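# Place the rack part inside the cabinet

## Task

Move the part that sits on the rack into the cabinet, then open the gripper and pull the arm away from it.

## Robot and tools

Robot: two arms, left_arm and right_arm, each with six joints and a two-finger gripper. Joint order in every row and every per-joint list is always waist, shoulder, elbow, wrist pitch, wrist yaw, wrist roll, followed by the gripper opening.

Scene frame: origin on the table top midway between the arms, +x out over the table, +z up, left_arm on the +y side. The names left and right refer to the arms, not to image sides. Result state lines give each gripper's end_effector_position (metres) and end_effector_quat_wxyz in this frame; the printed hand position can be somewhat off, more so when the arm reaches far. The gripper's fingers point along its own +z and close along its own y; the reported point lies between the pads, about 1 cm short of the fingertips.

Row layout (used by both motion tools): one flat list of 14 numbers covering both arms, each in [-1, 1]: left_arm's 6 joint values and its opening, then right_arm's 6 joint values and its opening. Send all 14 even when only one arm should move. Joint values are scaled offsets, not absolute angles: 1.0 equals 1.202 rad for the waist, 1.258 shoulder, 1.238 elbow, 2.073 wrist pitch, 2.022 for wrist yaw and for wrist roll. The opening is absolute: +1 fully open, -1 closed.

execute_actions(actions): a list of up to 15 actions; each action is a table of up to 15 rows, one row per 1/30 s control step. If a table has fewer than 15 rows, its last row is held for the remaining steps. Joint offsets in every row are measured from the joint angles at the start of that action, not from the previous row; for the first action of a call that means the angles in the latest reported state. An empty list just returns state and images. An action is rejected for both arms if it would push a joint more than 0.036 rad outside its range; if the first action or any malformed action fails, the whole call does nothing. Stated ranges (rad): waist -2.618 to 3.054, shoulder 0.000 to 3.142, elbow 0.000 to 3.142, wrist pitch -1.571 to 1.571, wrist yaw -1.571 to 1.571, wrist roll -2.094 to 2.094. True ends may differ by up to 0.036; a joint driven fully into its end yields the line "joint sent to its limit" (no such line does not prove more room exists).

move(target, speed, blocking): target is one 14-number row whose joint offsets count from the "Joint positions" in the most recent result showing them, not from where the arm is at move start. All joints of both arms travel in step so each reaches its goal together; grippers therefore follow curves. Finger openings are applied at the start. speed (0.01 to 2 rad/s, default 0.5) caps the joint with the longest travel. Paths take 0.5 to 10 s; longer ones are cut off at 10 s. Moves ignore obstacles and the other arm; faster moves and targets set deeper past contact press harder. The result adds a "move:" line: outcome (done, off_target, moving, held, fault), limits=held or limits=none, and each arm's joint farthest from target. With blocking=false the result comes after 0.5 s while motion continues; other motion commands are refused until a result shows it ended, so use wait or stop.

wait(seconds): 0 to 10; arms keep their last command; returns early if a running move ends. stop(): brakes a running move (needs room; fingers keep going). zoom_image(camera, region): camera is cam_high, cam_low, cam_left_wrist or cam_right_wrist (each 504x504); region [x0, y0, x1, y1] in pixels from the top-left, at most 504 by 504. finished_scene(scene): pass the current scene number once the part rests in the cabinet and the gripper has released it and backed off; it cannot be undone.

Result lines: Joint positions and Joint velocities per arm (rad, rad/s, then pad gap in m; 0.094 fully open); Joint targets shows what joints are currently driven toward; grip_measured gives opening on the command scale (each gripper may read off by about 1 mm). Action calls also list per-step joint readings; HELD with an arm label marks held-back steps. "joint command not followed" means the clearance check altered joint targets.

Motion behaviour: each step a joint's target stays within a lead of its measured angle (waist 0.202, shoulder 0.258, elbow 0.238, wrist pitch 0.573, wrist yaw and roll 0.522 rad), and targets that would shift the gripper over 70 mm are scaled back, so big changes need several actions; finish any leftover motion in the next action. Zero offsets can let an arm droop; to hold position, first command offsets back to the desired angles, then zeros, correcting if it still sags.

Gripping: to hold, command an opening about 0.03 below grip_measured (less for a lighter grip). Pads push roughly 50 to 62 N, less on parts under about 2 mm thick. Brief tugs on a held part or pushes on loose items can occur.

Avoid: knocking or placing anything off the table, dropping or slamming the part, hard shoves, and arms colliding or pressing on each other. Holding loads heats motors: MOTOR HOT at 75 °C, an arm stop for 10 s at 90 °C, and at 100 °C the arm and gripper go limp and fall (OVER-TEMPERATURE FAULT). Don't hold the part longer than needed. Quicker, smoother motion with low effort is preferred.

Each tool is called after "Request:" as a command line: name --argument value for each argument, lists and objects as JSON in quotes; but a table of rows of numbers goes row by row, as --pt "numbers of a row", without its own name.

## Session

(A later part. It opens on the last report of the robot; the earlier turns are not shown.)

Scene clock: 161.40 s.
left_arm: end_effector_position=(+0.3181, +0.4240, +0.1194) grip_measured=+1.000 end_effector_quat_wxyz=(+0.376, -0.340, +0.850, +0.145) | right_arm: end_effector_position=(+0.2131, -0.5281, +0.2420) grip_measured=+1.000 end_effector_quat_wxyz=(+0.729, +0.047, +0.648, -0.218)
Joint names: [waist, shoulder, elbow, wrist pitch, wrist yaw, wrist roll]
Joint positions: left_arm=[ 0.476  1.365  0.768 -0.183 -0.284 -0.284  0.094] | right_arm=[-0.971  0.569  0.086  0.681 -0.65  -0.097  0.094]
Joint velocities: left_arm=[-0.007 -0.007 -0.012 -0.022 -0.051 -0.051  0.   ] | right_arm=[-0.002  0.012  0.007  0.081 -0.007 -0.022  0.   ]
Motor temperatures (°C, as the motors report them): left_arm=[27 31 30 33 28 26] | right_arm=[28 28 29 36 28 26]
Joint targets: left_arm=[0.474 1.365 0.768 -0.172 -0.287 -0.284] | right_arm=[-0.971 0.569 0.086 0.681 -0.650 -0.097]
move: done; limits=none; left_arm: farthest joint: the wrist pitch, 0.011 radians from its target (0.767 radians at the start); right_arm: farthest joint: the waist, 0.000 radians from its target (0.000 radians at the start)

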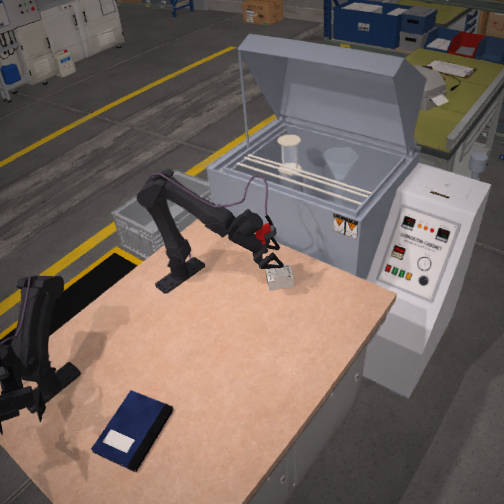

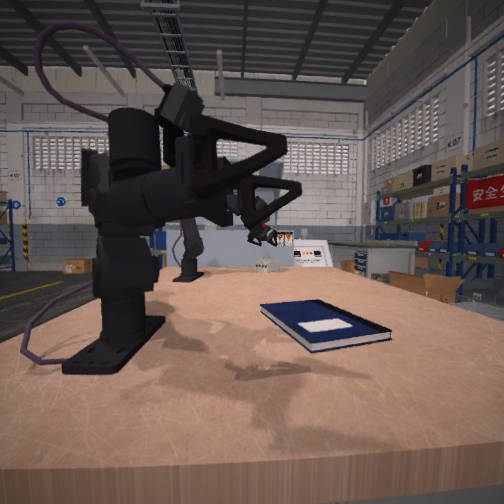

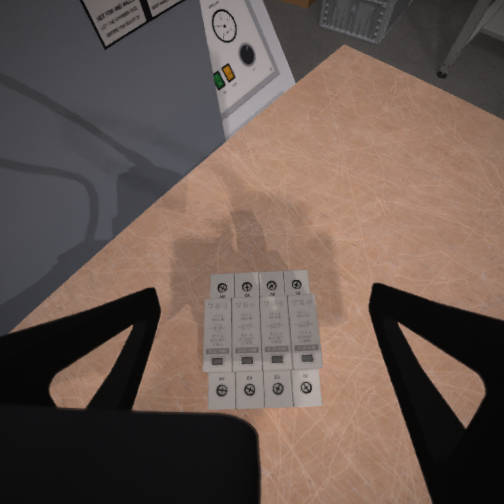

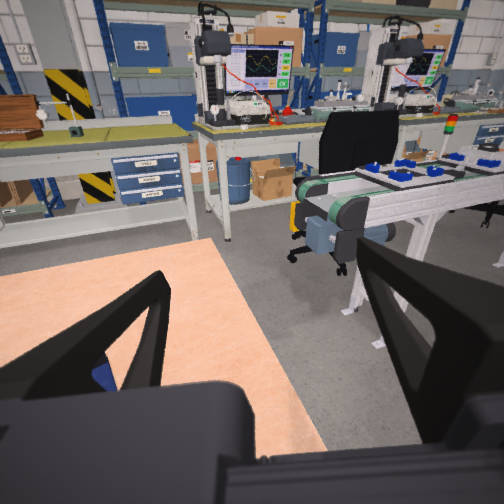

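Descend about 92% of the planned step.

Request:
move --target '[0,0.18,-0.172,0.215,0,0,1,0,0,0,0,0,0,1]' --speed 0.35

Request:
move --target '[0,0,0,0,0,0,0.46,0,0,0,0,0,0,1]'

Request:
zoom_image --camera "cam_high" --region '[230,220,330,310]'

Scene clock: 166.67 s.
left_arm: end_effector_position=(+0.3201, +0.4248, +0.0365) grip_measured=+1.000 end_effector_quat_wxyz=(+0.380, -0.340, +0.848, +0.145) | right_arm: end_effector_position=(+0.2131, -0.5281, +0.2420) grip_measured=+1.000 end_effector_quat_wxyz=(+0.729, +0.047, +0.648, -0.218)
Joint names: [waist, shoulder, elbow, wrist pitch, wrist yaw, wrist roll]
Joint positions: left_arm=[ 0.476  1.587  0.564  0.253 -0.284 -0.284  0.094] | right_arm=[-0.971  0.569  0.086  0.681 -0.65  -0.097  0.094]
Joint velocities: left_arm=[ 0.002 -0.017 -0.002  0.007  0.007 -0.081  0.   ] | right_arm=[ 0.002 -0.002  0.012 -0.037  0.051 -0.007  0.   ]
Motor temperatures (°C, as the motors report them): left_arm=[27 30 30 33 28 26] | right_arm=[28 28 29 37 28 26]
Joint targets: left_arm=[0.476 1.591 0.556 0.263 -0.284 -0.284] | right_arm=[-0.971 0.569 0.086 0.681 -0.650 -0.097]
move: done; limits=none; left_arm: farthest joint: the wrist pitch, 0.010 radians from its target (0.445 radians at the start); right_arm: farthest joint: the waist, 0.000 radians from its target (0.000 radians at the start)

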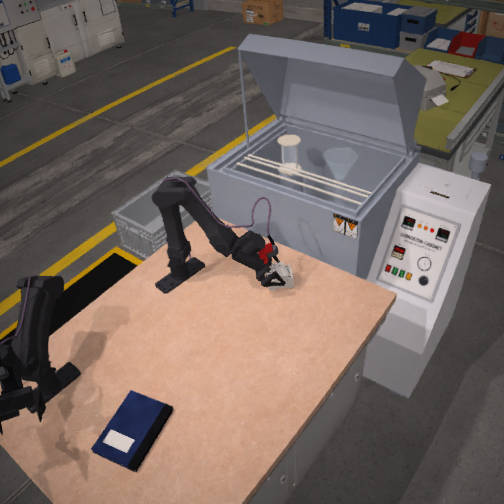

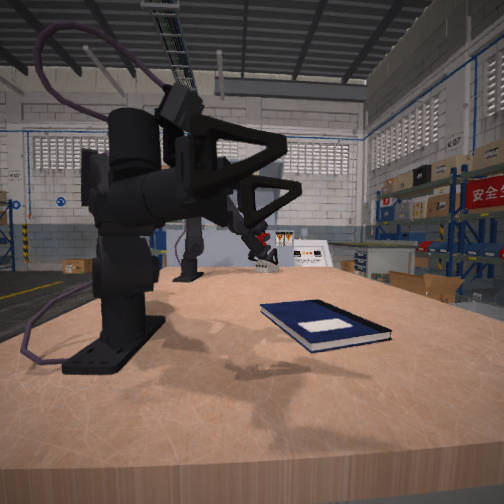

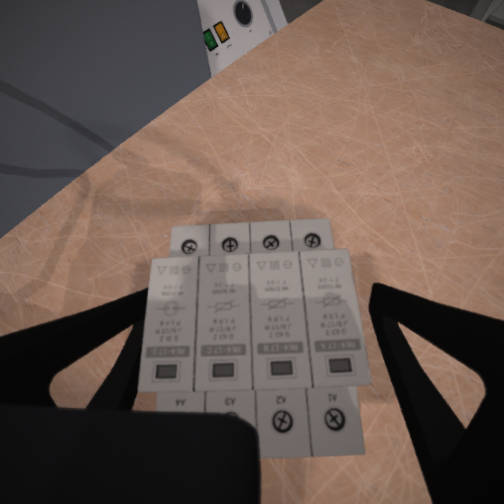

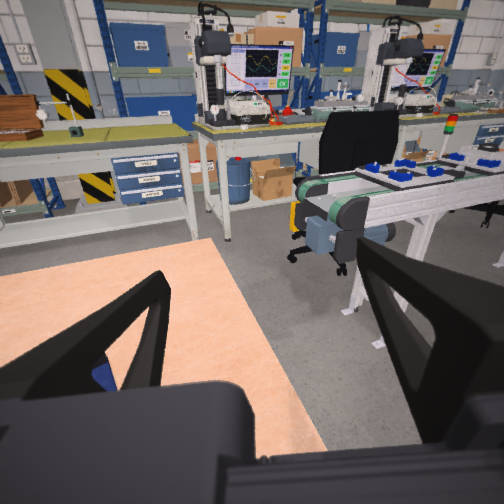

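Scene clock: 167.17 s.
left_arm: end_effector_position=(+0.3196, +0.4256, +0.0365) grip_measured=+0.527 end_effector_quat_wxyz=(+0.380, -0.341, +0.847, +0.146) | right_arm: end_effector_position=(+0.2131, -0.5281, +0.2420) grip_measured=+1.000 end_effector_quat_wxyz=(+0.729, +0.047, +0.648, -0.218)
Joint names: [waist, shoulder, elbow, wrist pitch, wrist yaw, wrist roll]
Joint positions: left_arm=[ 0.478  1.587  0.564  0.252 -0.287 -0.284  0.072] | right_arm=[-0.971  0.569  0.086  0.681 -0.65  -0.097  0.094]
Joint velocities: left_arm=[-0.002  0.002  0.007  0.066 -0.022 -0.022  0.   ] | right_arm=[-0.002  0.017 -0.002  0.066 -0.037 -0.066  0.   ]
Motor temperatures (°C, as the motors report them): left_arm=[27 30 30 33 28 26] | right_arm=[28 28 29 37 28 26]
Joint targets: left_arm=[0.477 1.587 0.564 0.253 -0.284 -0.284] | right_arm=[-0.971 0.569 0.086 0.681 -0.650 -0.097]
move: done; limits=none; left_arm: farthest joint: the wrist yaw, 0.003 radians from its target (0.000 radians at the start); right_arm: farthest joint: the waist, 0.000 radians from its target (0.000 radians at the start)

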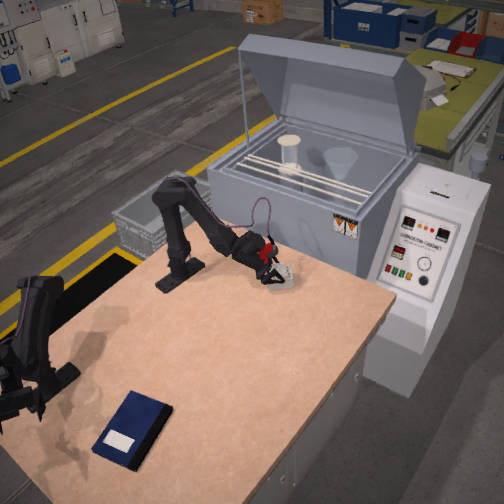

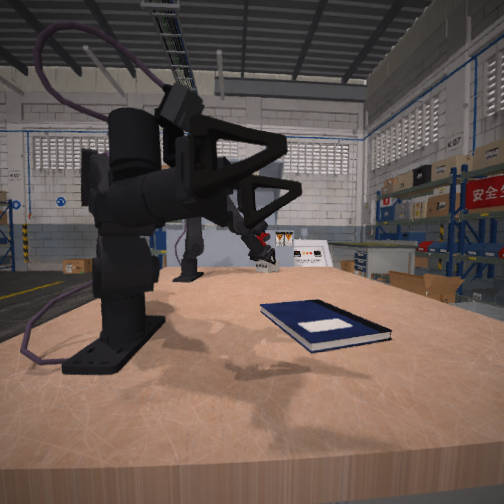

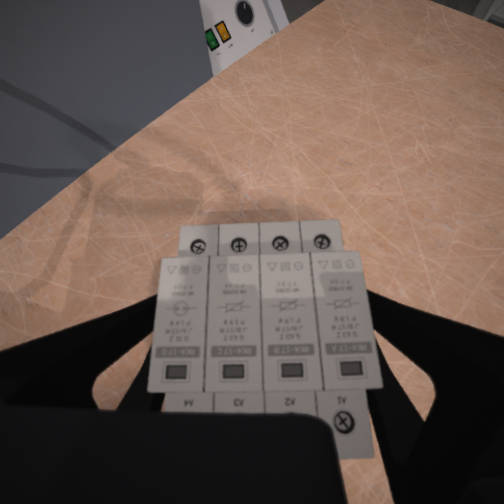

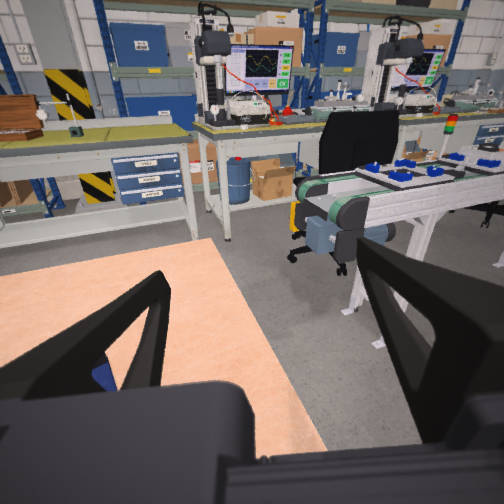

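Region (230, 220, 330, 310) of cam_high's 504x504 image, scaled by 5.040, with more detail than that image has; it fills the top 454 rows of this view, and the rest is white.

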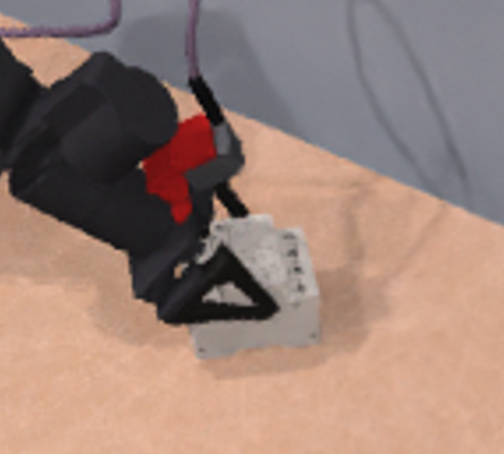

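Request:
move --target '[0,-0.12,0.95,-0.59,-0.012,0,0.46,0,0,0,0,0,0,1]' --speed 0.8

Request:
move --target '[0.71,-0.015,0.03,0.03,-0.012,0,0.46,0,0,0,0,0,0,1]' --speed 0.7

Scene clock: 174.17 s.
left_arm: end_effector_position=(+0.3274, +0.4284, +0.3269) grip_measured=+0.527 end_effector_quat_wxyz=(+0.373, -0.341, +0.851, +0.146) | right_arm: end_effector_position=(+0.2131, -0.5281, +0.2420) grip_measured=+1.000 end_effector_quat_wxyz=(+0.729, +0.047, +0.648, -0.218)
Joint names: [waist, shoulder, elbow, wrist pitch, wrist yaw, wrist roll]
Joint positions: left_arm=[ 0.478  1.459  1.7   -1.028 -0.286 -0.284  0.072] | right_arm=[-0.971  0.569  0.086  0.681 -0.65  -0.097  0.094]
Joint velocities: left_arm=[-0.002 -0.012 -0.002 -0.037  0.022  0.037  0.001] | right_arm=[-0.007  0.007  0.002 -0.007  0.022 -0.022  0.   ]
Motor temperatures (°C, as the motors report them): left_arm=[27 30 30 34 28 26] | right_arm=[28 28 29 37 28 26]
Joint targets: left_arm=[0.478 1.436 1.740 -0.971 -0.311 -0.284] | right_arm=[-0.971 0.569 0.086 0.681 -0.650 -0.097]
move: off_target (left_arm); limits=none; left_arm: farthest joint: the wrist pitch, 0.057 radians from its target (1.223 radians at the start); right_arm: farthest joint: the waist, 0.000 radians from its target (0.000 radians at the start)

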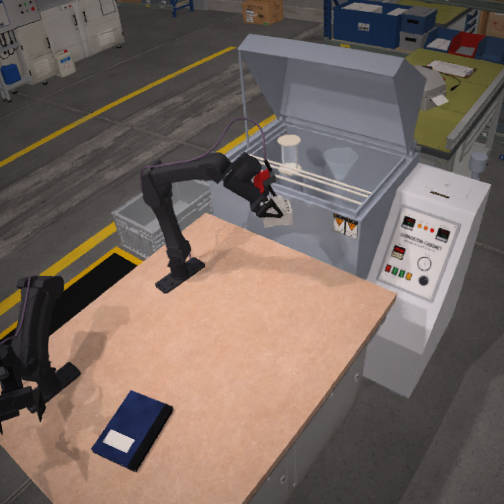

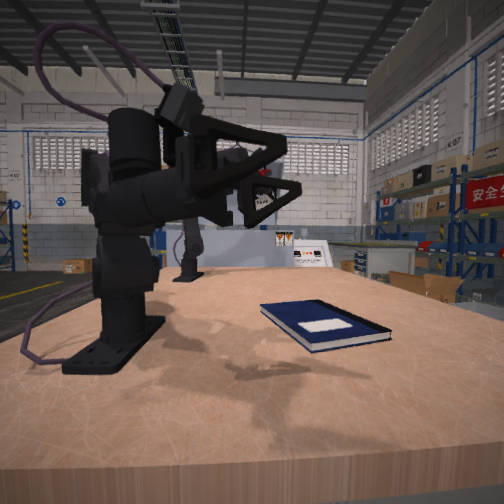

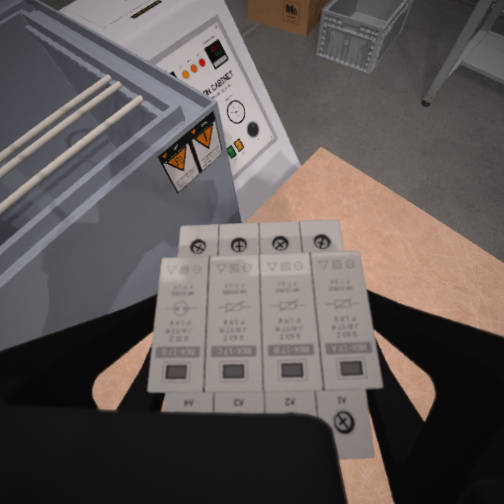

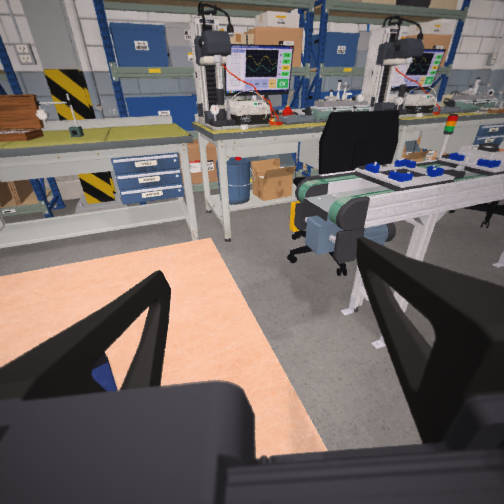

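Scene clock: 175.80 s.
left_arm: end_effector_position=(+0.0699, +0.6234, +0.3146) grip_measured=+0.526 end_effector_quat_wxyz=(-0.259, +0.667, -0.639, -0.283) | right_arm: end_effector_position=(+0.2131, -0.5281, +0.2420) grip_measured=+1.000 end_effector_quat_wxyz=(+0.729, +0.047, +0.648, -0.218)
Joint names: [waist, shoulder, elbow, wrist pitch, wrist yaw, wrist roll]
Joint positions: left_arm=[ 1.334  1.475  1.689 -1.043 -0.294 -0.284  0.072] | right_arm=[-0.971  0.569  0.086  0.681 -0.65  -0.097  0.094]
Joint velocities: left_arm=[ 0.012 -0.012 -0.007 -0.022 -0.007 -0.037 -0.001] | right_arm=[-0.002  0.012  0.002 -0.051 -0.022  0.081  0.   ]
Motor temperatures (°C, as the motors report them): left_arm=[27 30 30 34 28 26] | right_arm=[28 28 29 37 28 26]
Joint targets: left_arm=[1.331 1.440 1.737 -0.966 -0.310 -0.284] | right_arm=[-0.971 0.569 0.086 0.681 -0.650 -0.097]
move: off_target (left_arm); limits=none; left_arm: farthest joint: the wrist pitch, 0.077 radians from its target (0.063 radians at the start); right_arm: farthest joint: the waist, 0.000 radians from its target (0.000 radians at the start)

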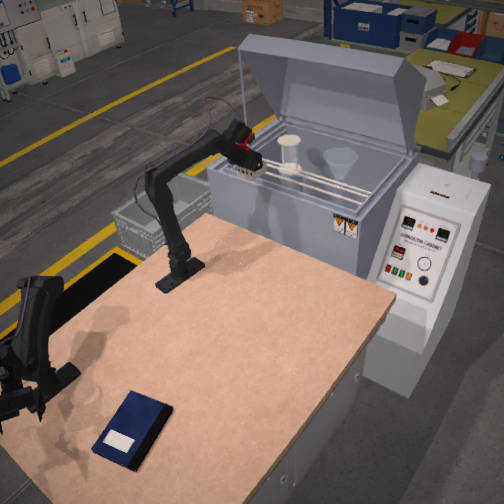

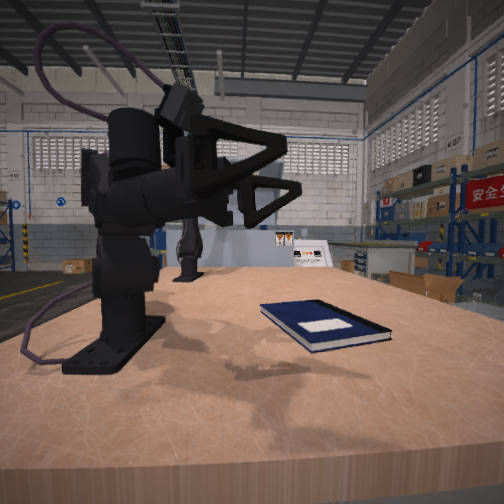

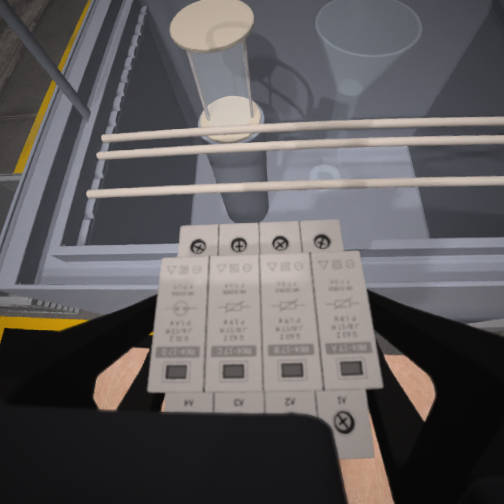

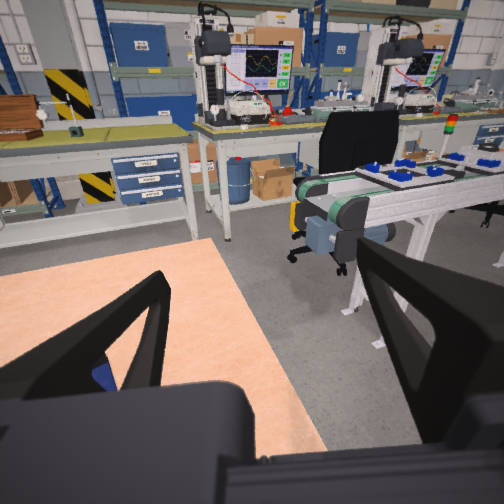

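Request:
move --target '[0,0.508,0.457,0.146,-0.005,0,0.46,0,0,0,0,0,0,1]' --speed 0.4

Request:
zoom_image --camera "cam_high" --region '[240,120,370,220]'

Scene clock: 184.20 s.
left_arm: end_effector_position=(+0.1391, +0.8059, +0.2422) grip_measured=+0.526 end_effector_quat_wxyz=(-0.284, +0.662, -0.630, -0.290) | right_arm: end_effector_position=(+0.2131, -0.5281, +0.2420) grip_measured=+1.000 end_effector_quat_wxyz=(+0.729, +0.047, +0.648, -0.218)
Joint names: [waist, shoulder, elbow, wrist pitch, wrist yaw, wrist roll]
Joint positions: left_arm=[ 1.334  2.151  2.197 -0.82  -0.286 -0.284  0.072] | right_arm=[-0.971  0.569  0.086  0.681 -0.65  -0.097  0.094]
Joint velocities: left_arm=[-0.042  0.007 -0.012  0.037 -0.007  0.007 -0.   ] | right_arm=[-0.012  0.012  0.007  0.007 -0.007  0.051  0.   ]
Motor temperatures (°C, as the motors report them): left_arm=[27 30 31 36 28 26] | right_arm=[28 28 29 37 28 26]
Joint targets: left_arm=[1.334 2.114 2.255 -0.741 -0.304 -0.284] | right_arm=[-0.971 0.569 0.086 0.681 -0.650 -0.097]
move: off_target (left_arm); limits=none; left_arm: farthest joint: the wrist pitch, 0.080 radians from its target (0.302 radians at the start); right_arm: farthest joint: the waist, 0.000 radians from its target (0.000 radians at the start)

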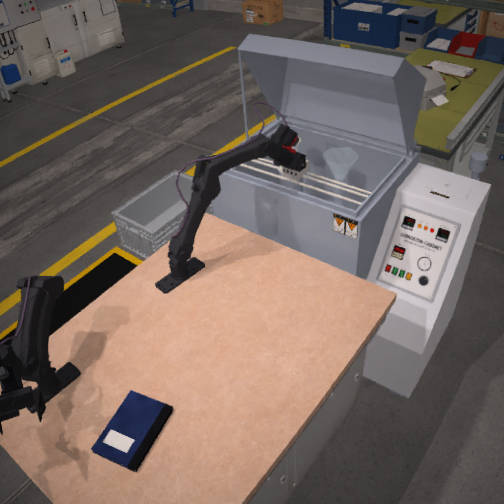

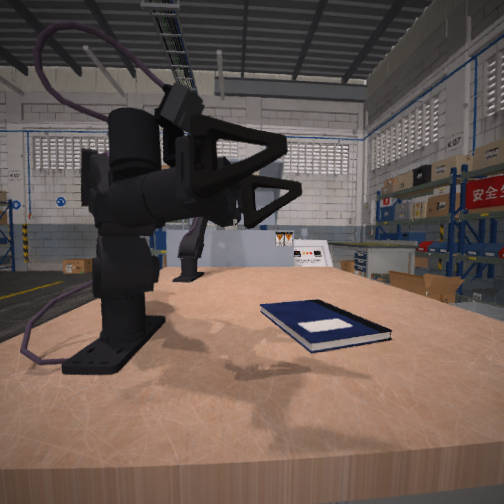

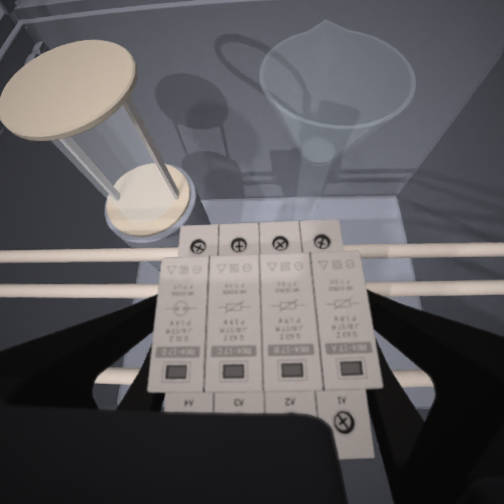

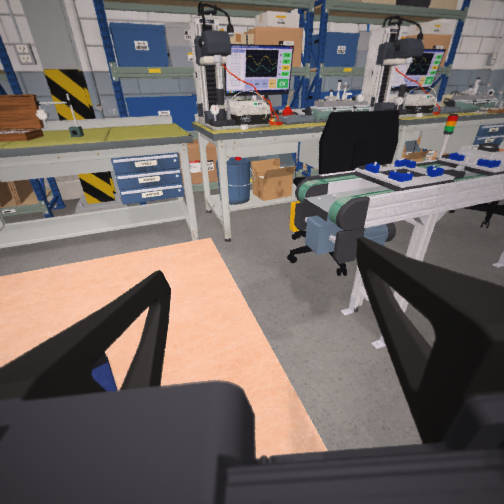

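Region (240, 120, 370, 220) of cam_high's 504x504 image, scaled by 3.877, with more detail than that image has; it fills the top 388 rows of this view, and the rest is white.

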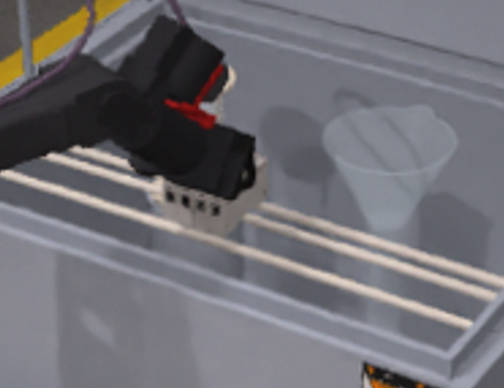

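Request:
execute_actions --actions '[[[0,-0.033,0.025,0.04,-0.009,0,0.46,0,0,0,0,0,0,1],[0,-0.035,0.012,0.043,-0.009,0,0.46,0,0,0,0,0,0,1],[0,-0.036,0.003,0.047,-0.009,0,0.46,0,0,0,0,0,0,1],[0,-0.038,-0.005,0.051,-0.009,0,0.46,0,0,0,0,0,0,1],[0,-0.04,-0.013,0.055,-0.009,0,0.46,0,0,0,0,0,0,1],[0,-0.041,-0.021,0.058,-0.009,0,0.46,0,0,0,0,0,0,1],[0,-0.043,-0.029,0.062,-0.009,0,0.46,0,0,0,0,0,0,1],[0,-0.044,-0.037,0.066,-0.009,0,0.46,0,0,0,0,0,0,1],[0,-0.046,-0.045,0.07,-0.009,0,0.46,0,0,0,0,0,0,1],[0,-0.047,-0.053,0.074,-0.009,0,0.46,0,0,0,0,0,0,1],[0,-0.049,-0.061,0.077,-0.009,0,0.46,0,0,0,0,0,0,1],[0,-0.05,-0.069,0.081,-0.009,0,0.46,0,0,0,0,0,0,1],[0,-0.052,-0.076,0.084,-0.009,0,0.46,0,0,0,0,0,0,1],[0,-0.053,-0.082,0.086,-0.009,0,0.46,0,0,0,0,0,0,1]]]'

Request:
wait --seconds 0.5

Scene clock: 199.30 s.
left_arm: end_effector_position=(+0.1398, +0.8080, +0.2233) grip_measured=+0.526 end_effector_quat_wxyz=(-0.285, +0.663, -0.629, -0.290) | right_arm: end_effector_position=(+0.2131, -0.5281, +0.2420) grip_measured=+1.000 end_effector_quat_wxyz=(+0.729, +0.047, +0.648, -0.218)
Joint names: [waist, shoulder, elbow, wrist pitch, wrist yaw, wrist roll]
Joint positions: left_arm=[ 1.334  2.135  2.093 -0.73  -0.286 -0.286  0.072] | right_arm=[-0.971  0.569  0.086  0.681 -0.65  -0.097  0.094]
Joint velocities: left_arm=[-0.022 -0.076 -0.159  0.242  0.037 -0.007 -0.001] | right_arm=[ 0.007  0.022  0.002 -0.037 -0.007 -0.022  0.   ]
Motor temperatures (°C, as the motors report them): left_arm=[27 34 32 38 28 26] | right_arm=[28 28 29 37 28 26]
Joint targets: left_arm=[1.334 2.084 2.096 -0.642 -0.304 -0.284] | right_arm=[-0.971 0.569 0.086 0.681 -0.650 -0.097]
Step readings (joint positions):
0: left_arm=[1.334 2.151 2.197 -0.820 -0.286 -0.284] | right_arm=[-0.971 0.569 0.086 0.681 -0.650 -0.097]
1: left_arm=[1.334 2.151 2.197 -0.820 -0.286 -0.284] | right_arm=[-0.971 0.569 0.086 0.681 -0.650 -0.097]
2: left_arm=[1.334 2.151 2.197 -0.819 -0.286 -0.284] | right_arm=[-0.971 0.569 0.086 0.681 -0.650 -0.097]
4: left_arm=[1.334 2.151 2.192 -0.811 -0.286 -0.284] | right_arm=[-0.971 0.569 0.086 0.681 -0.650 -0.097]
8: left_arm=[1.334 2.147 2.158 -0.783 -0.286 -0.284] | right_arm=[-0.971 0.569 0.086 0.681 -0.650 -0.097]
15: Joint positions above

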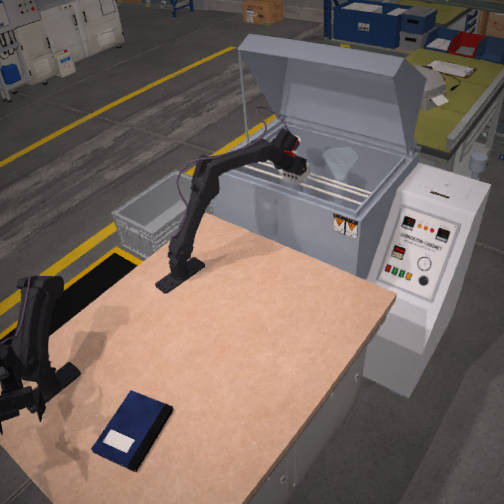

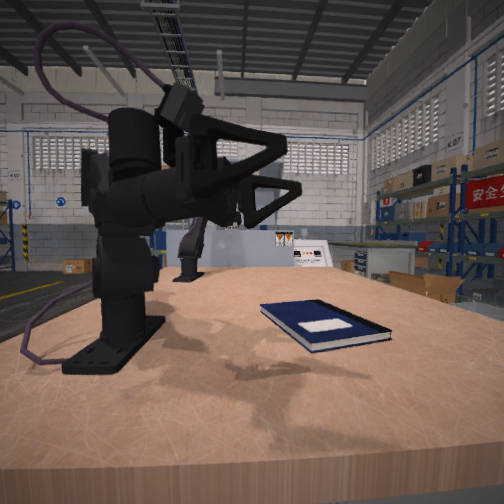

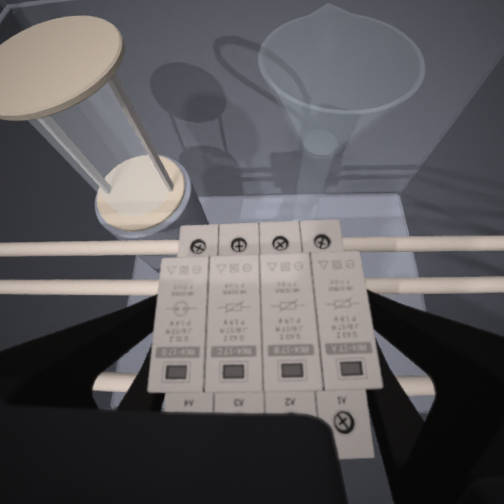

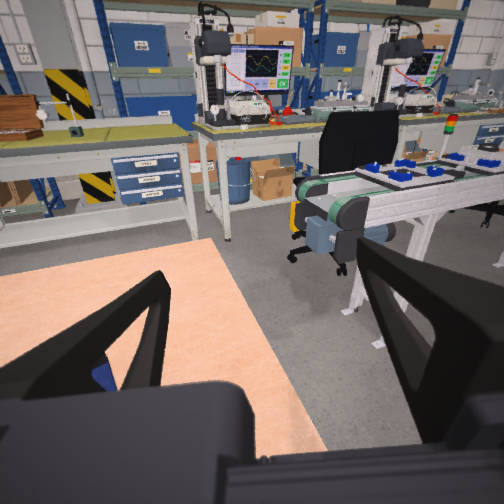

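Scene clock: 199.80 s.
left_arm: end_effector_position=(+0.1402, +0.8091, +0.2234) grip_measured=+0.526 end_effector_quat_wxyz=(-0.289, +0.662, -0.627, -0.292) | right_arm: end_effector_position=(+0.2131, -0.5281, +0.2420) grip_measured=+1.000 end_effector_quat_wxyz=(+0.729, +0.047, +0.648, -0.218)
Joint names: [waist, shoulder, elbow, wrist pitch, wrist yaw, wrist roll]
Joint positions: left_arm=[ 1.334  2.133  2.085 -0.715 -0.286 -0.286  0.072] | right_arm=[-0.971  0.569  0.086  0.681 -0.65  -0.097  0.094]
Joint velocities: left_arm=[-0.022 -0.012 -0.022 -0.007  0.007  0.007  0.001] | right_arm=[ 0.002  0.012 -0.007 -0.037 -0.022  0.022  0.   ]
Motor temperatures (°C, as the motors report them): left_arm=[27 34 32 38 28 26] | right_arm=[28 28 29 37 28 26]
Joint targets: left_arm=[1.334 2.084 2.096 -0.642 -0.304 -0.284] | right_arm=[-0.971 0.569 0.086 0.681 -0.650 -0.097]
wait: 0.50 s; at rest by 0.37 s

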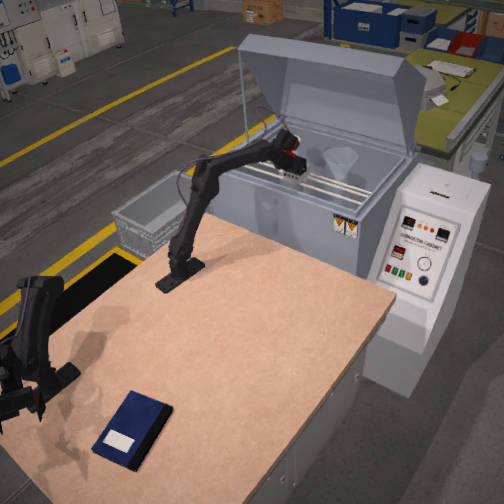

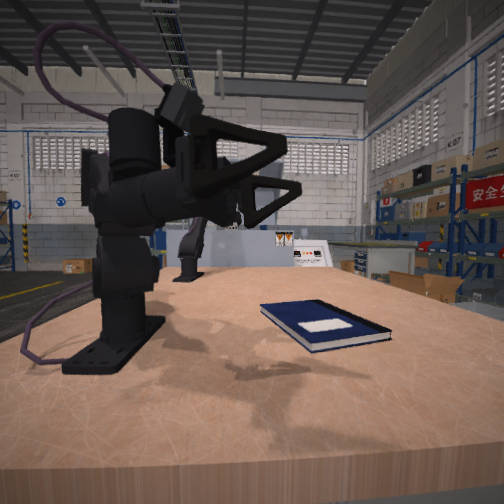

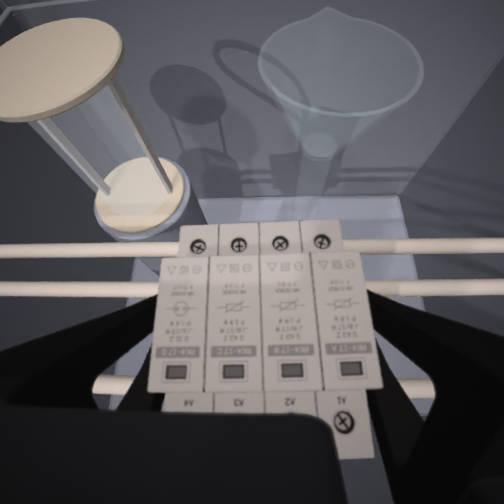

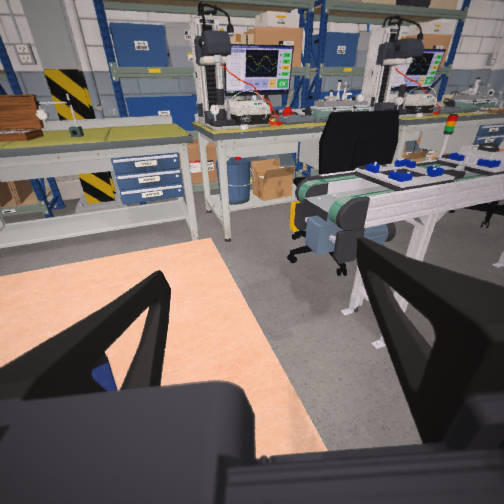

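Request:
execute_actions --actions '[[[0,-0.043,0.0,0.038,-0.009,0,0.46,0,0,0,0,0,0,1],[0,-0.046,-0.008,0.04,-0.009,0,0.46,0,0,0,0,0,0,1],[0,-0.049,-0.016,0.043,-0.009,0,0.46,0,0,0,0,0,0,1],[0,-0.051,-0.023,0.045,-0.009,0,0.46,0,0,0,0,0,0,1],[0,-0.053,-0.03,0.048,-0.009,0,0.46,0,0,0,0,0,0,1],[0,-0.055,-0.037,0.05,-0.009,0,0.46,0,0,0,0,0,0,1],[0,-0.055,-0.045,0.052,-0.009,0,0.46,0,0,0,0,0,0,1]]]'

Request:
zoom_image --camera "cam_high" --region '[260,140,340,210]'

Scene clock: 206.43 s.
left_arm: end_effector_position=(+0.1394, +0.8070, +0.2235) grip_measured=+0.526 end_effector_quat_wxyz=(-0.297, +0.660, -0.624, -0.295) | right_arm: end_effector_position=(+0.2131, -0.5281, +0.2420) grip_measured=+1.000 end_effector_quat_wxyz=(+0.729, +0.047, +0.648, -0.218)
Joint names: [waist, shoulder, elbow, wrist pitch, wrist yaw, wrist roll]
Joint positions: left_arm=[ 1.334  2.103  2.026 -0.667 -0.287 -0.286  0.072] | right_arm=[-0.971  0.569  0.086  0.681 -0.65  -0.097  0.094]
Joint velocities: left_arm=[ 0.007 -0.002 -0.022 -0.037 -0.051 -0.066 -0.001] | right_arm=[-0.027 -0.002  0.007  0.066 -0.007  0.022  0.   ]
Motor temperatures (°C, as the motors report them): left_arm=[27 35 32 39 28 26] | right_arm=[28 28 29 38 28 26]
Joint targets: left_arm=[1.334 2.064 2.029 -0.607 -0.305 -0.286] | right_arm=[-0.971 0.569 0.086 0.681 -0.650 -0.097]
Step readings (joint positions):
0: left_arm=[1.334 2.133 2.085 -0.715 -0.286 -0.286] | right_arm=[-0.971 0.569 0.086 0.681 -0.650 -0.097]
1: left_arm=[1.334 2.132 2.083 -0.714 -0.286 -0.286] | right_arm=[-0.971 0.569 0.086 0.681 -0.650 -0.097]
2: left_arm=[1.334 2.129 2.078 -0.709 -0.286 -0.286] | right_arm=[-0.971 0.569 0.086 0.681 -0.650 -0.097]
4: left_arm=[1.334 2.122 2.063 -0.698 -0.286 -0.286] | right_arm=[-0.971 0.569 0.086 0.681 -0.650 -0.097]
8: left_arm=[1.334 2.107 2.033 -0.675 -0.286 -0.286] | right_arm=[-0.971 0.569 0.086 0.681 -0.650 -0.097]
15: Joint positions above

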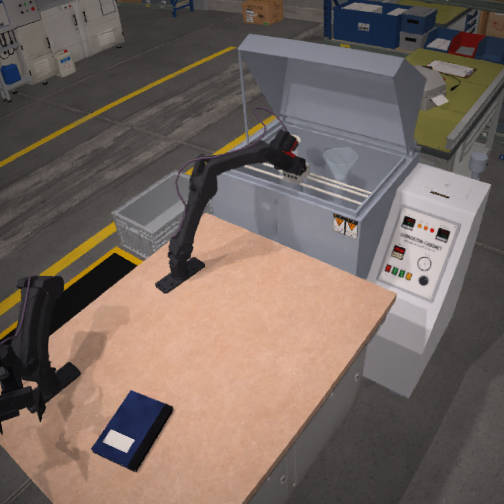

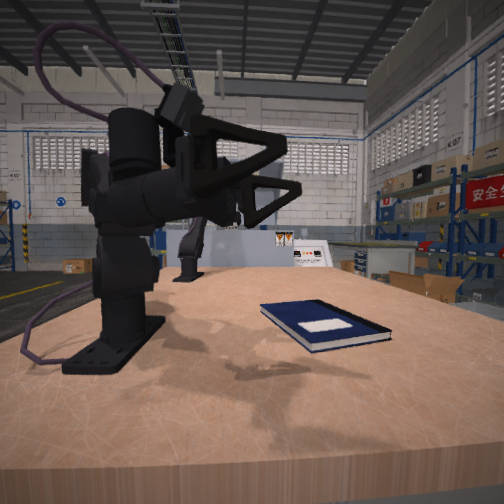

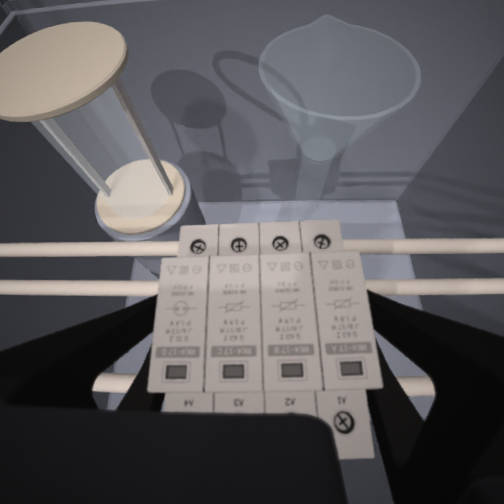

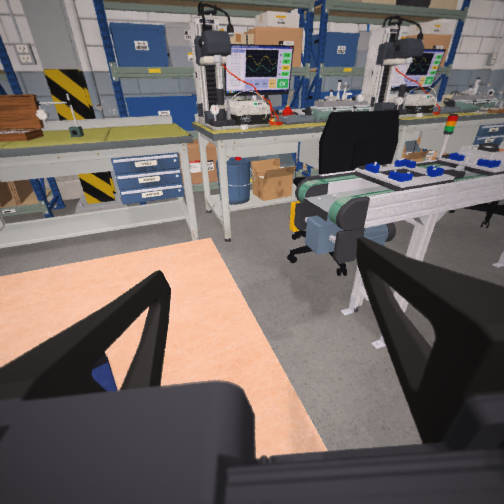

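Region (260, 140, 340, 210) of cam_high's 504x504 image, scaled by 6.300, with more detail than that image has; it fills the top 441 rows of this view, and the rest is white.

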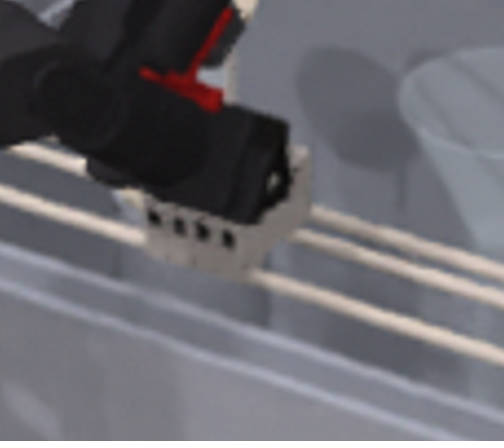

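In contact. Unload, then release.

Request:
execute_actions --actions '[[[0,-0.01,0.005,0.005,0,0,0.46,0,0,0,0,0,0,1]],[[0,-0.01,0.005,0.005,0,0,1,0,0,0,0,0,0,1]]]'

Request:
move --target '[0,-0.65,-0.4,-0.1,0,0,1,0,0,0,0,0,0,1]' --speed 0.6

Scene clock: 210.73 s.
left_arm: end_effector_position=(+0.1394, +0.8071, +0.2236) grip_measured=+1.000 end_effector_quat_wxyz=(-0.297, +0.660, -0.624, -0.295) | right_arm: end_effector_position=(+0.2131, -0.5281, +0.2420) grip_measured=+1.000 end_effector_quat_wxyz=(+0.729, +0.047, +0.648, -0.218)
Joint names: [waist, shoulder, elbow, wrist pitch, wrist yaw, wrist roll]
Joint positions: left_arm=[ 1.334  2.103  2.025 -0.666 -0.287 -0.285  0.094] | right_arm=[-0.971  0.569  0.086  0.681 -0.65  -0.097  0.094]
Joint velocities: left_arm=[-0.017 -0.012 -0.002 -0.037  0.037  0.007  0.   ] | right_arm=[ 0.022 -0.002 -0.007  0.037 -0.037  0.022  0.   ]
Motor temperatures (°C, as the motors report them): left_arm=[27 35 31 39 28 26] | right_arm=[28 28 29 38 28 26]
Joint targets: left_arm=[1.334 2.091 2.031 -0.658 -0.287 -0.286] | right_arm=[-0.971 0.569 0.086 0.681 -0.650 -0.097]
Step readings (joint positions; steps 1 to 15: 1st action; 16 to 30: 2nd action):
0: left_arm=[1.334 2.103 2.025 -0.667 -0.287 -0.286] | right_arm=[-0.971 0.569 0.086 0.681 -0.650 -0.097]
1: left_arm=[1.334 2.103 2.025 -0.668 -0.287 -0.286] | right_arm=[-0.971 0.569 0.086 0.681 -0.650 -0.097]
2: left_arm=[1.334 2.103 2.025 -0.668 -0.287 -0.286] | right_arm=[-0.971 0.569 0.086 0.681 -0.650 -0.097]
4: left_arm=[1.334 2.103 2.025 -0.668 -0.287 -0.286] | right_arm=[-0.971 0.569 0.086 0.681 -0.650 -0.097]
8: left_arm=[1.334 2.103 2.025 -0.668 -0.287 -0.286] | right_arm=[-0.971 0.569 0.086 0.681 -0.650 -0.097]
15: left_arm=[1.334 2.103 2.025 -0.668 -0.287 -0.286] | right_arm=[-0.971 0.569 0.086 0.681 -0.650 -0.097]
16: left_arm=[1.334 2.103 2.025 -0.668 -0.287 -0.285] | right_arm=[-0.971 0.569 0.086 0.681 -0.650 -0.097]
17: left_arm=[1.334 2.103 2.025 -0.668 -0.287 -0.285] | right_arm=[-0.971 0.569 0.086 0.681 -0.650 -0.097]
19: left_arm=[1.334 2.103 2.025 -0.666 -0.287 -0.285] | right_arm=[-0.971 0.569 0.086 0.681 -0.650 -0.097]
23: left_arm=[1.334 2.103 2.025 -0.666 -0.287 -0.285] | right_arm=[-0.971 0.569 0.086 0.681 -0.650 -0.097]
30: Joint positions above

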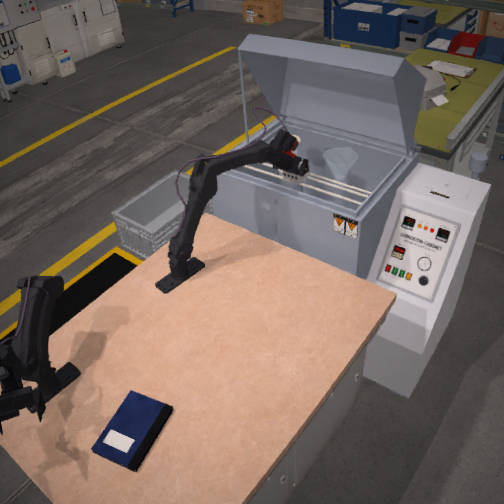

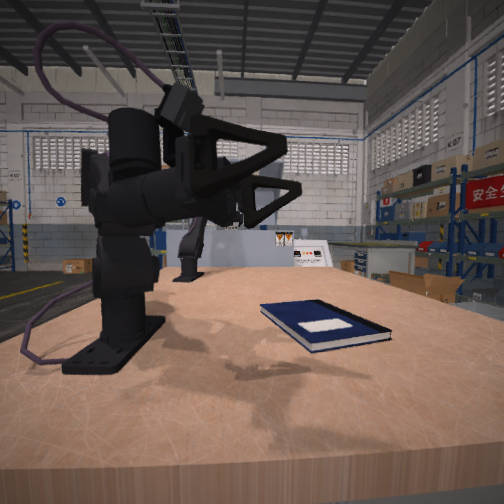

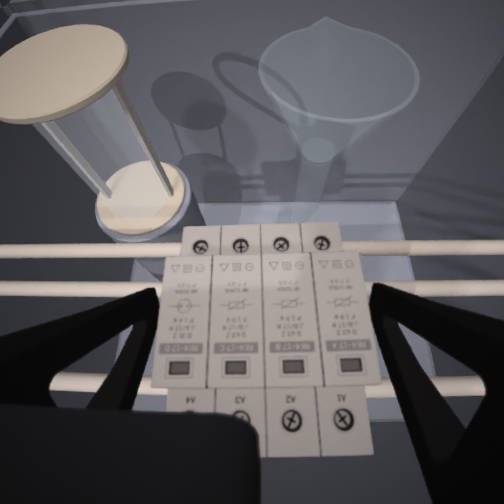

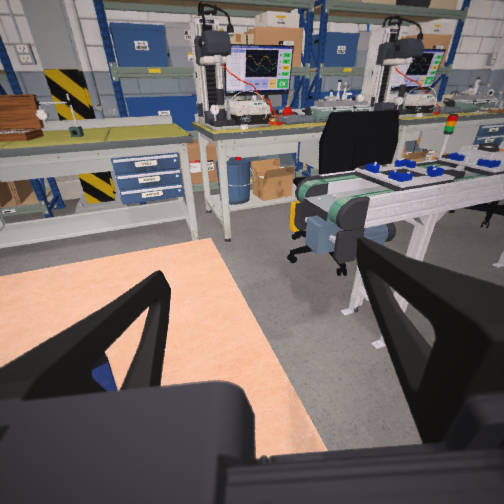

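Scene clock: 212.77 s.
left_arm: end_effector_position=(+0.0659, +0.6079, +0.3510) grip_measured=+1.000 end_effector_quat_wxyz=(-0.350, +0.647, -0.598, -0.317) | right_arm: end_effector_position=(+0.2131, -0.5281, +0.2420) grip_measured=+1.000 end_effector_quat_wxyz=(+0.729, +0.047, +0.648, -0.218)
Joint names: [waist, shoulder, elbow, wrist pitch, wrist yaw, wrist roll]
Joint positions: left_arm=[ 1.334  1.294  1.54  -0.86  -0.284 -0.285  0.094] | right_arm=[-0.971  0.569  0.086  0.681 -0.65  -0.097  0.094]
Joint velocities: left_arm=[-0.037  0.007  0.007 -0.037  0.022  0.022  0.   ] | right_arm=[ 0.002 -0.027  0.022 -0.037 -0.007  0.051  0.   ]
Motor temperatures (°C, as the motors report them): left_arm=[27 35 31 38 28 26] | right_arm=[28 28 29 38 28 26]
Joint targets: left_arm=[1.334 1.285 1.530 -0.873 -0.286 -0.285] | right_arm=[-0.971 0.569 0.086 0.681 -0.650 -0.097]
move: done; limits=none; left_arm: farthest joint: the wrist pitch, 0.013 radians from its target (0.208 radians at the start); right_arm: farthest joint: the waist, 0.000 radians from its target (0.000 radians at the start)

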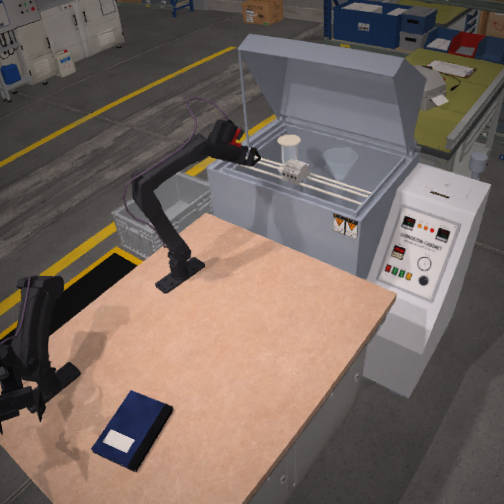

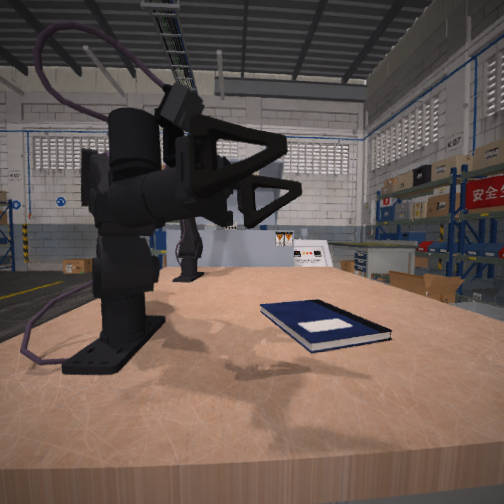

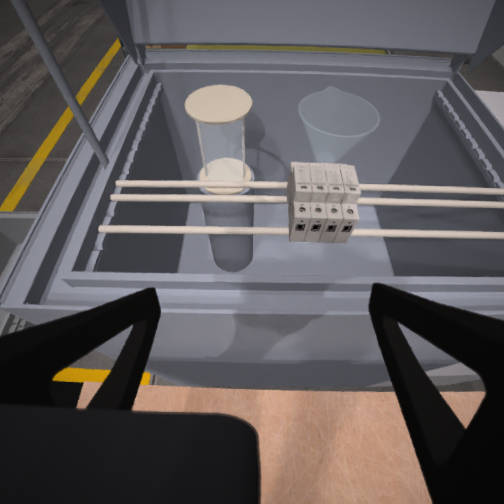

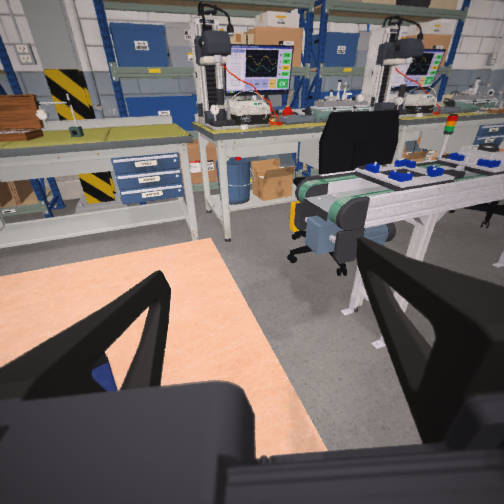

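Request:
finished_scene --scene 1

The scene is finished: the task was done.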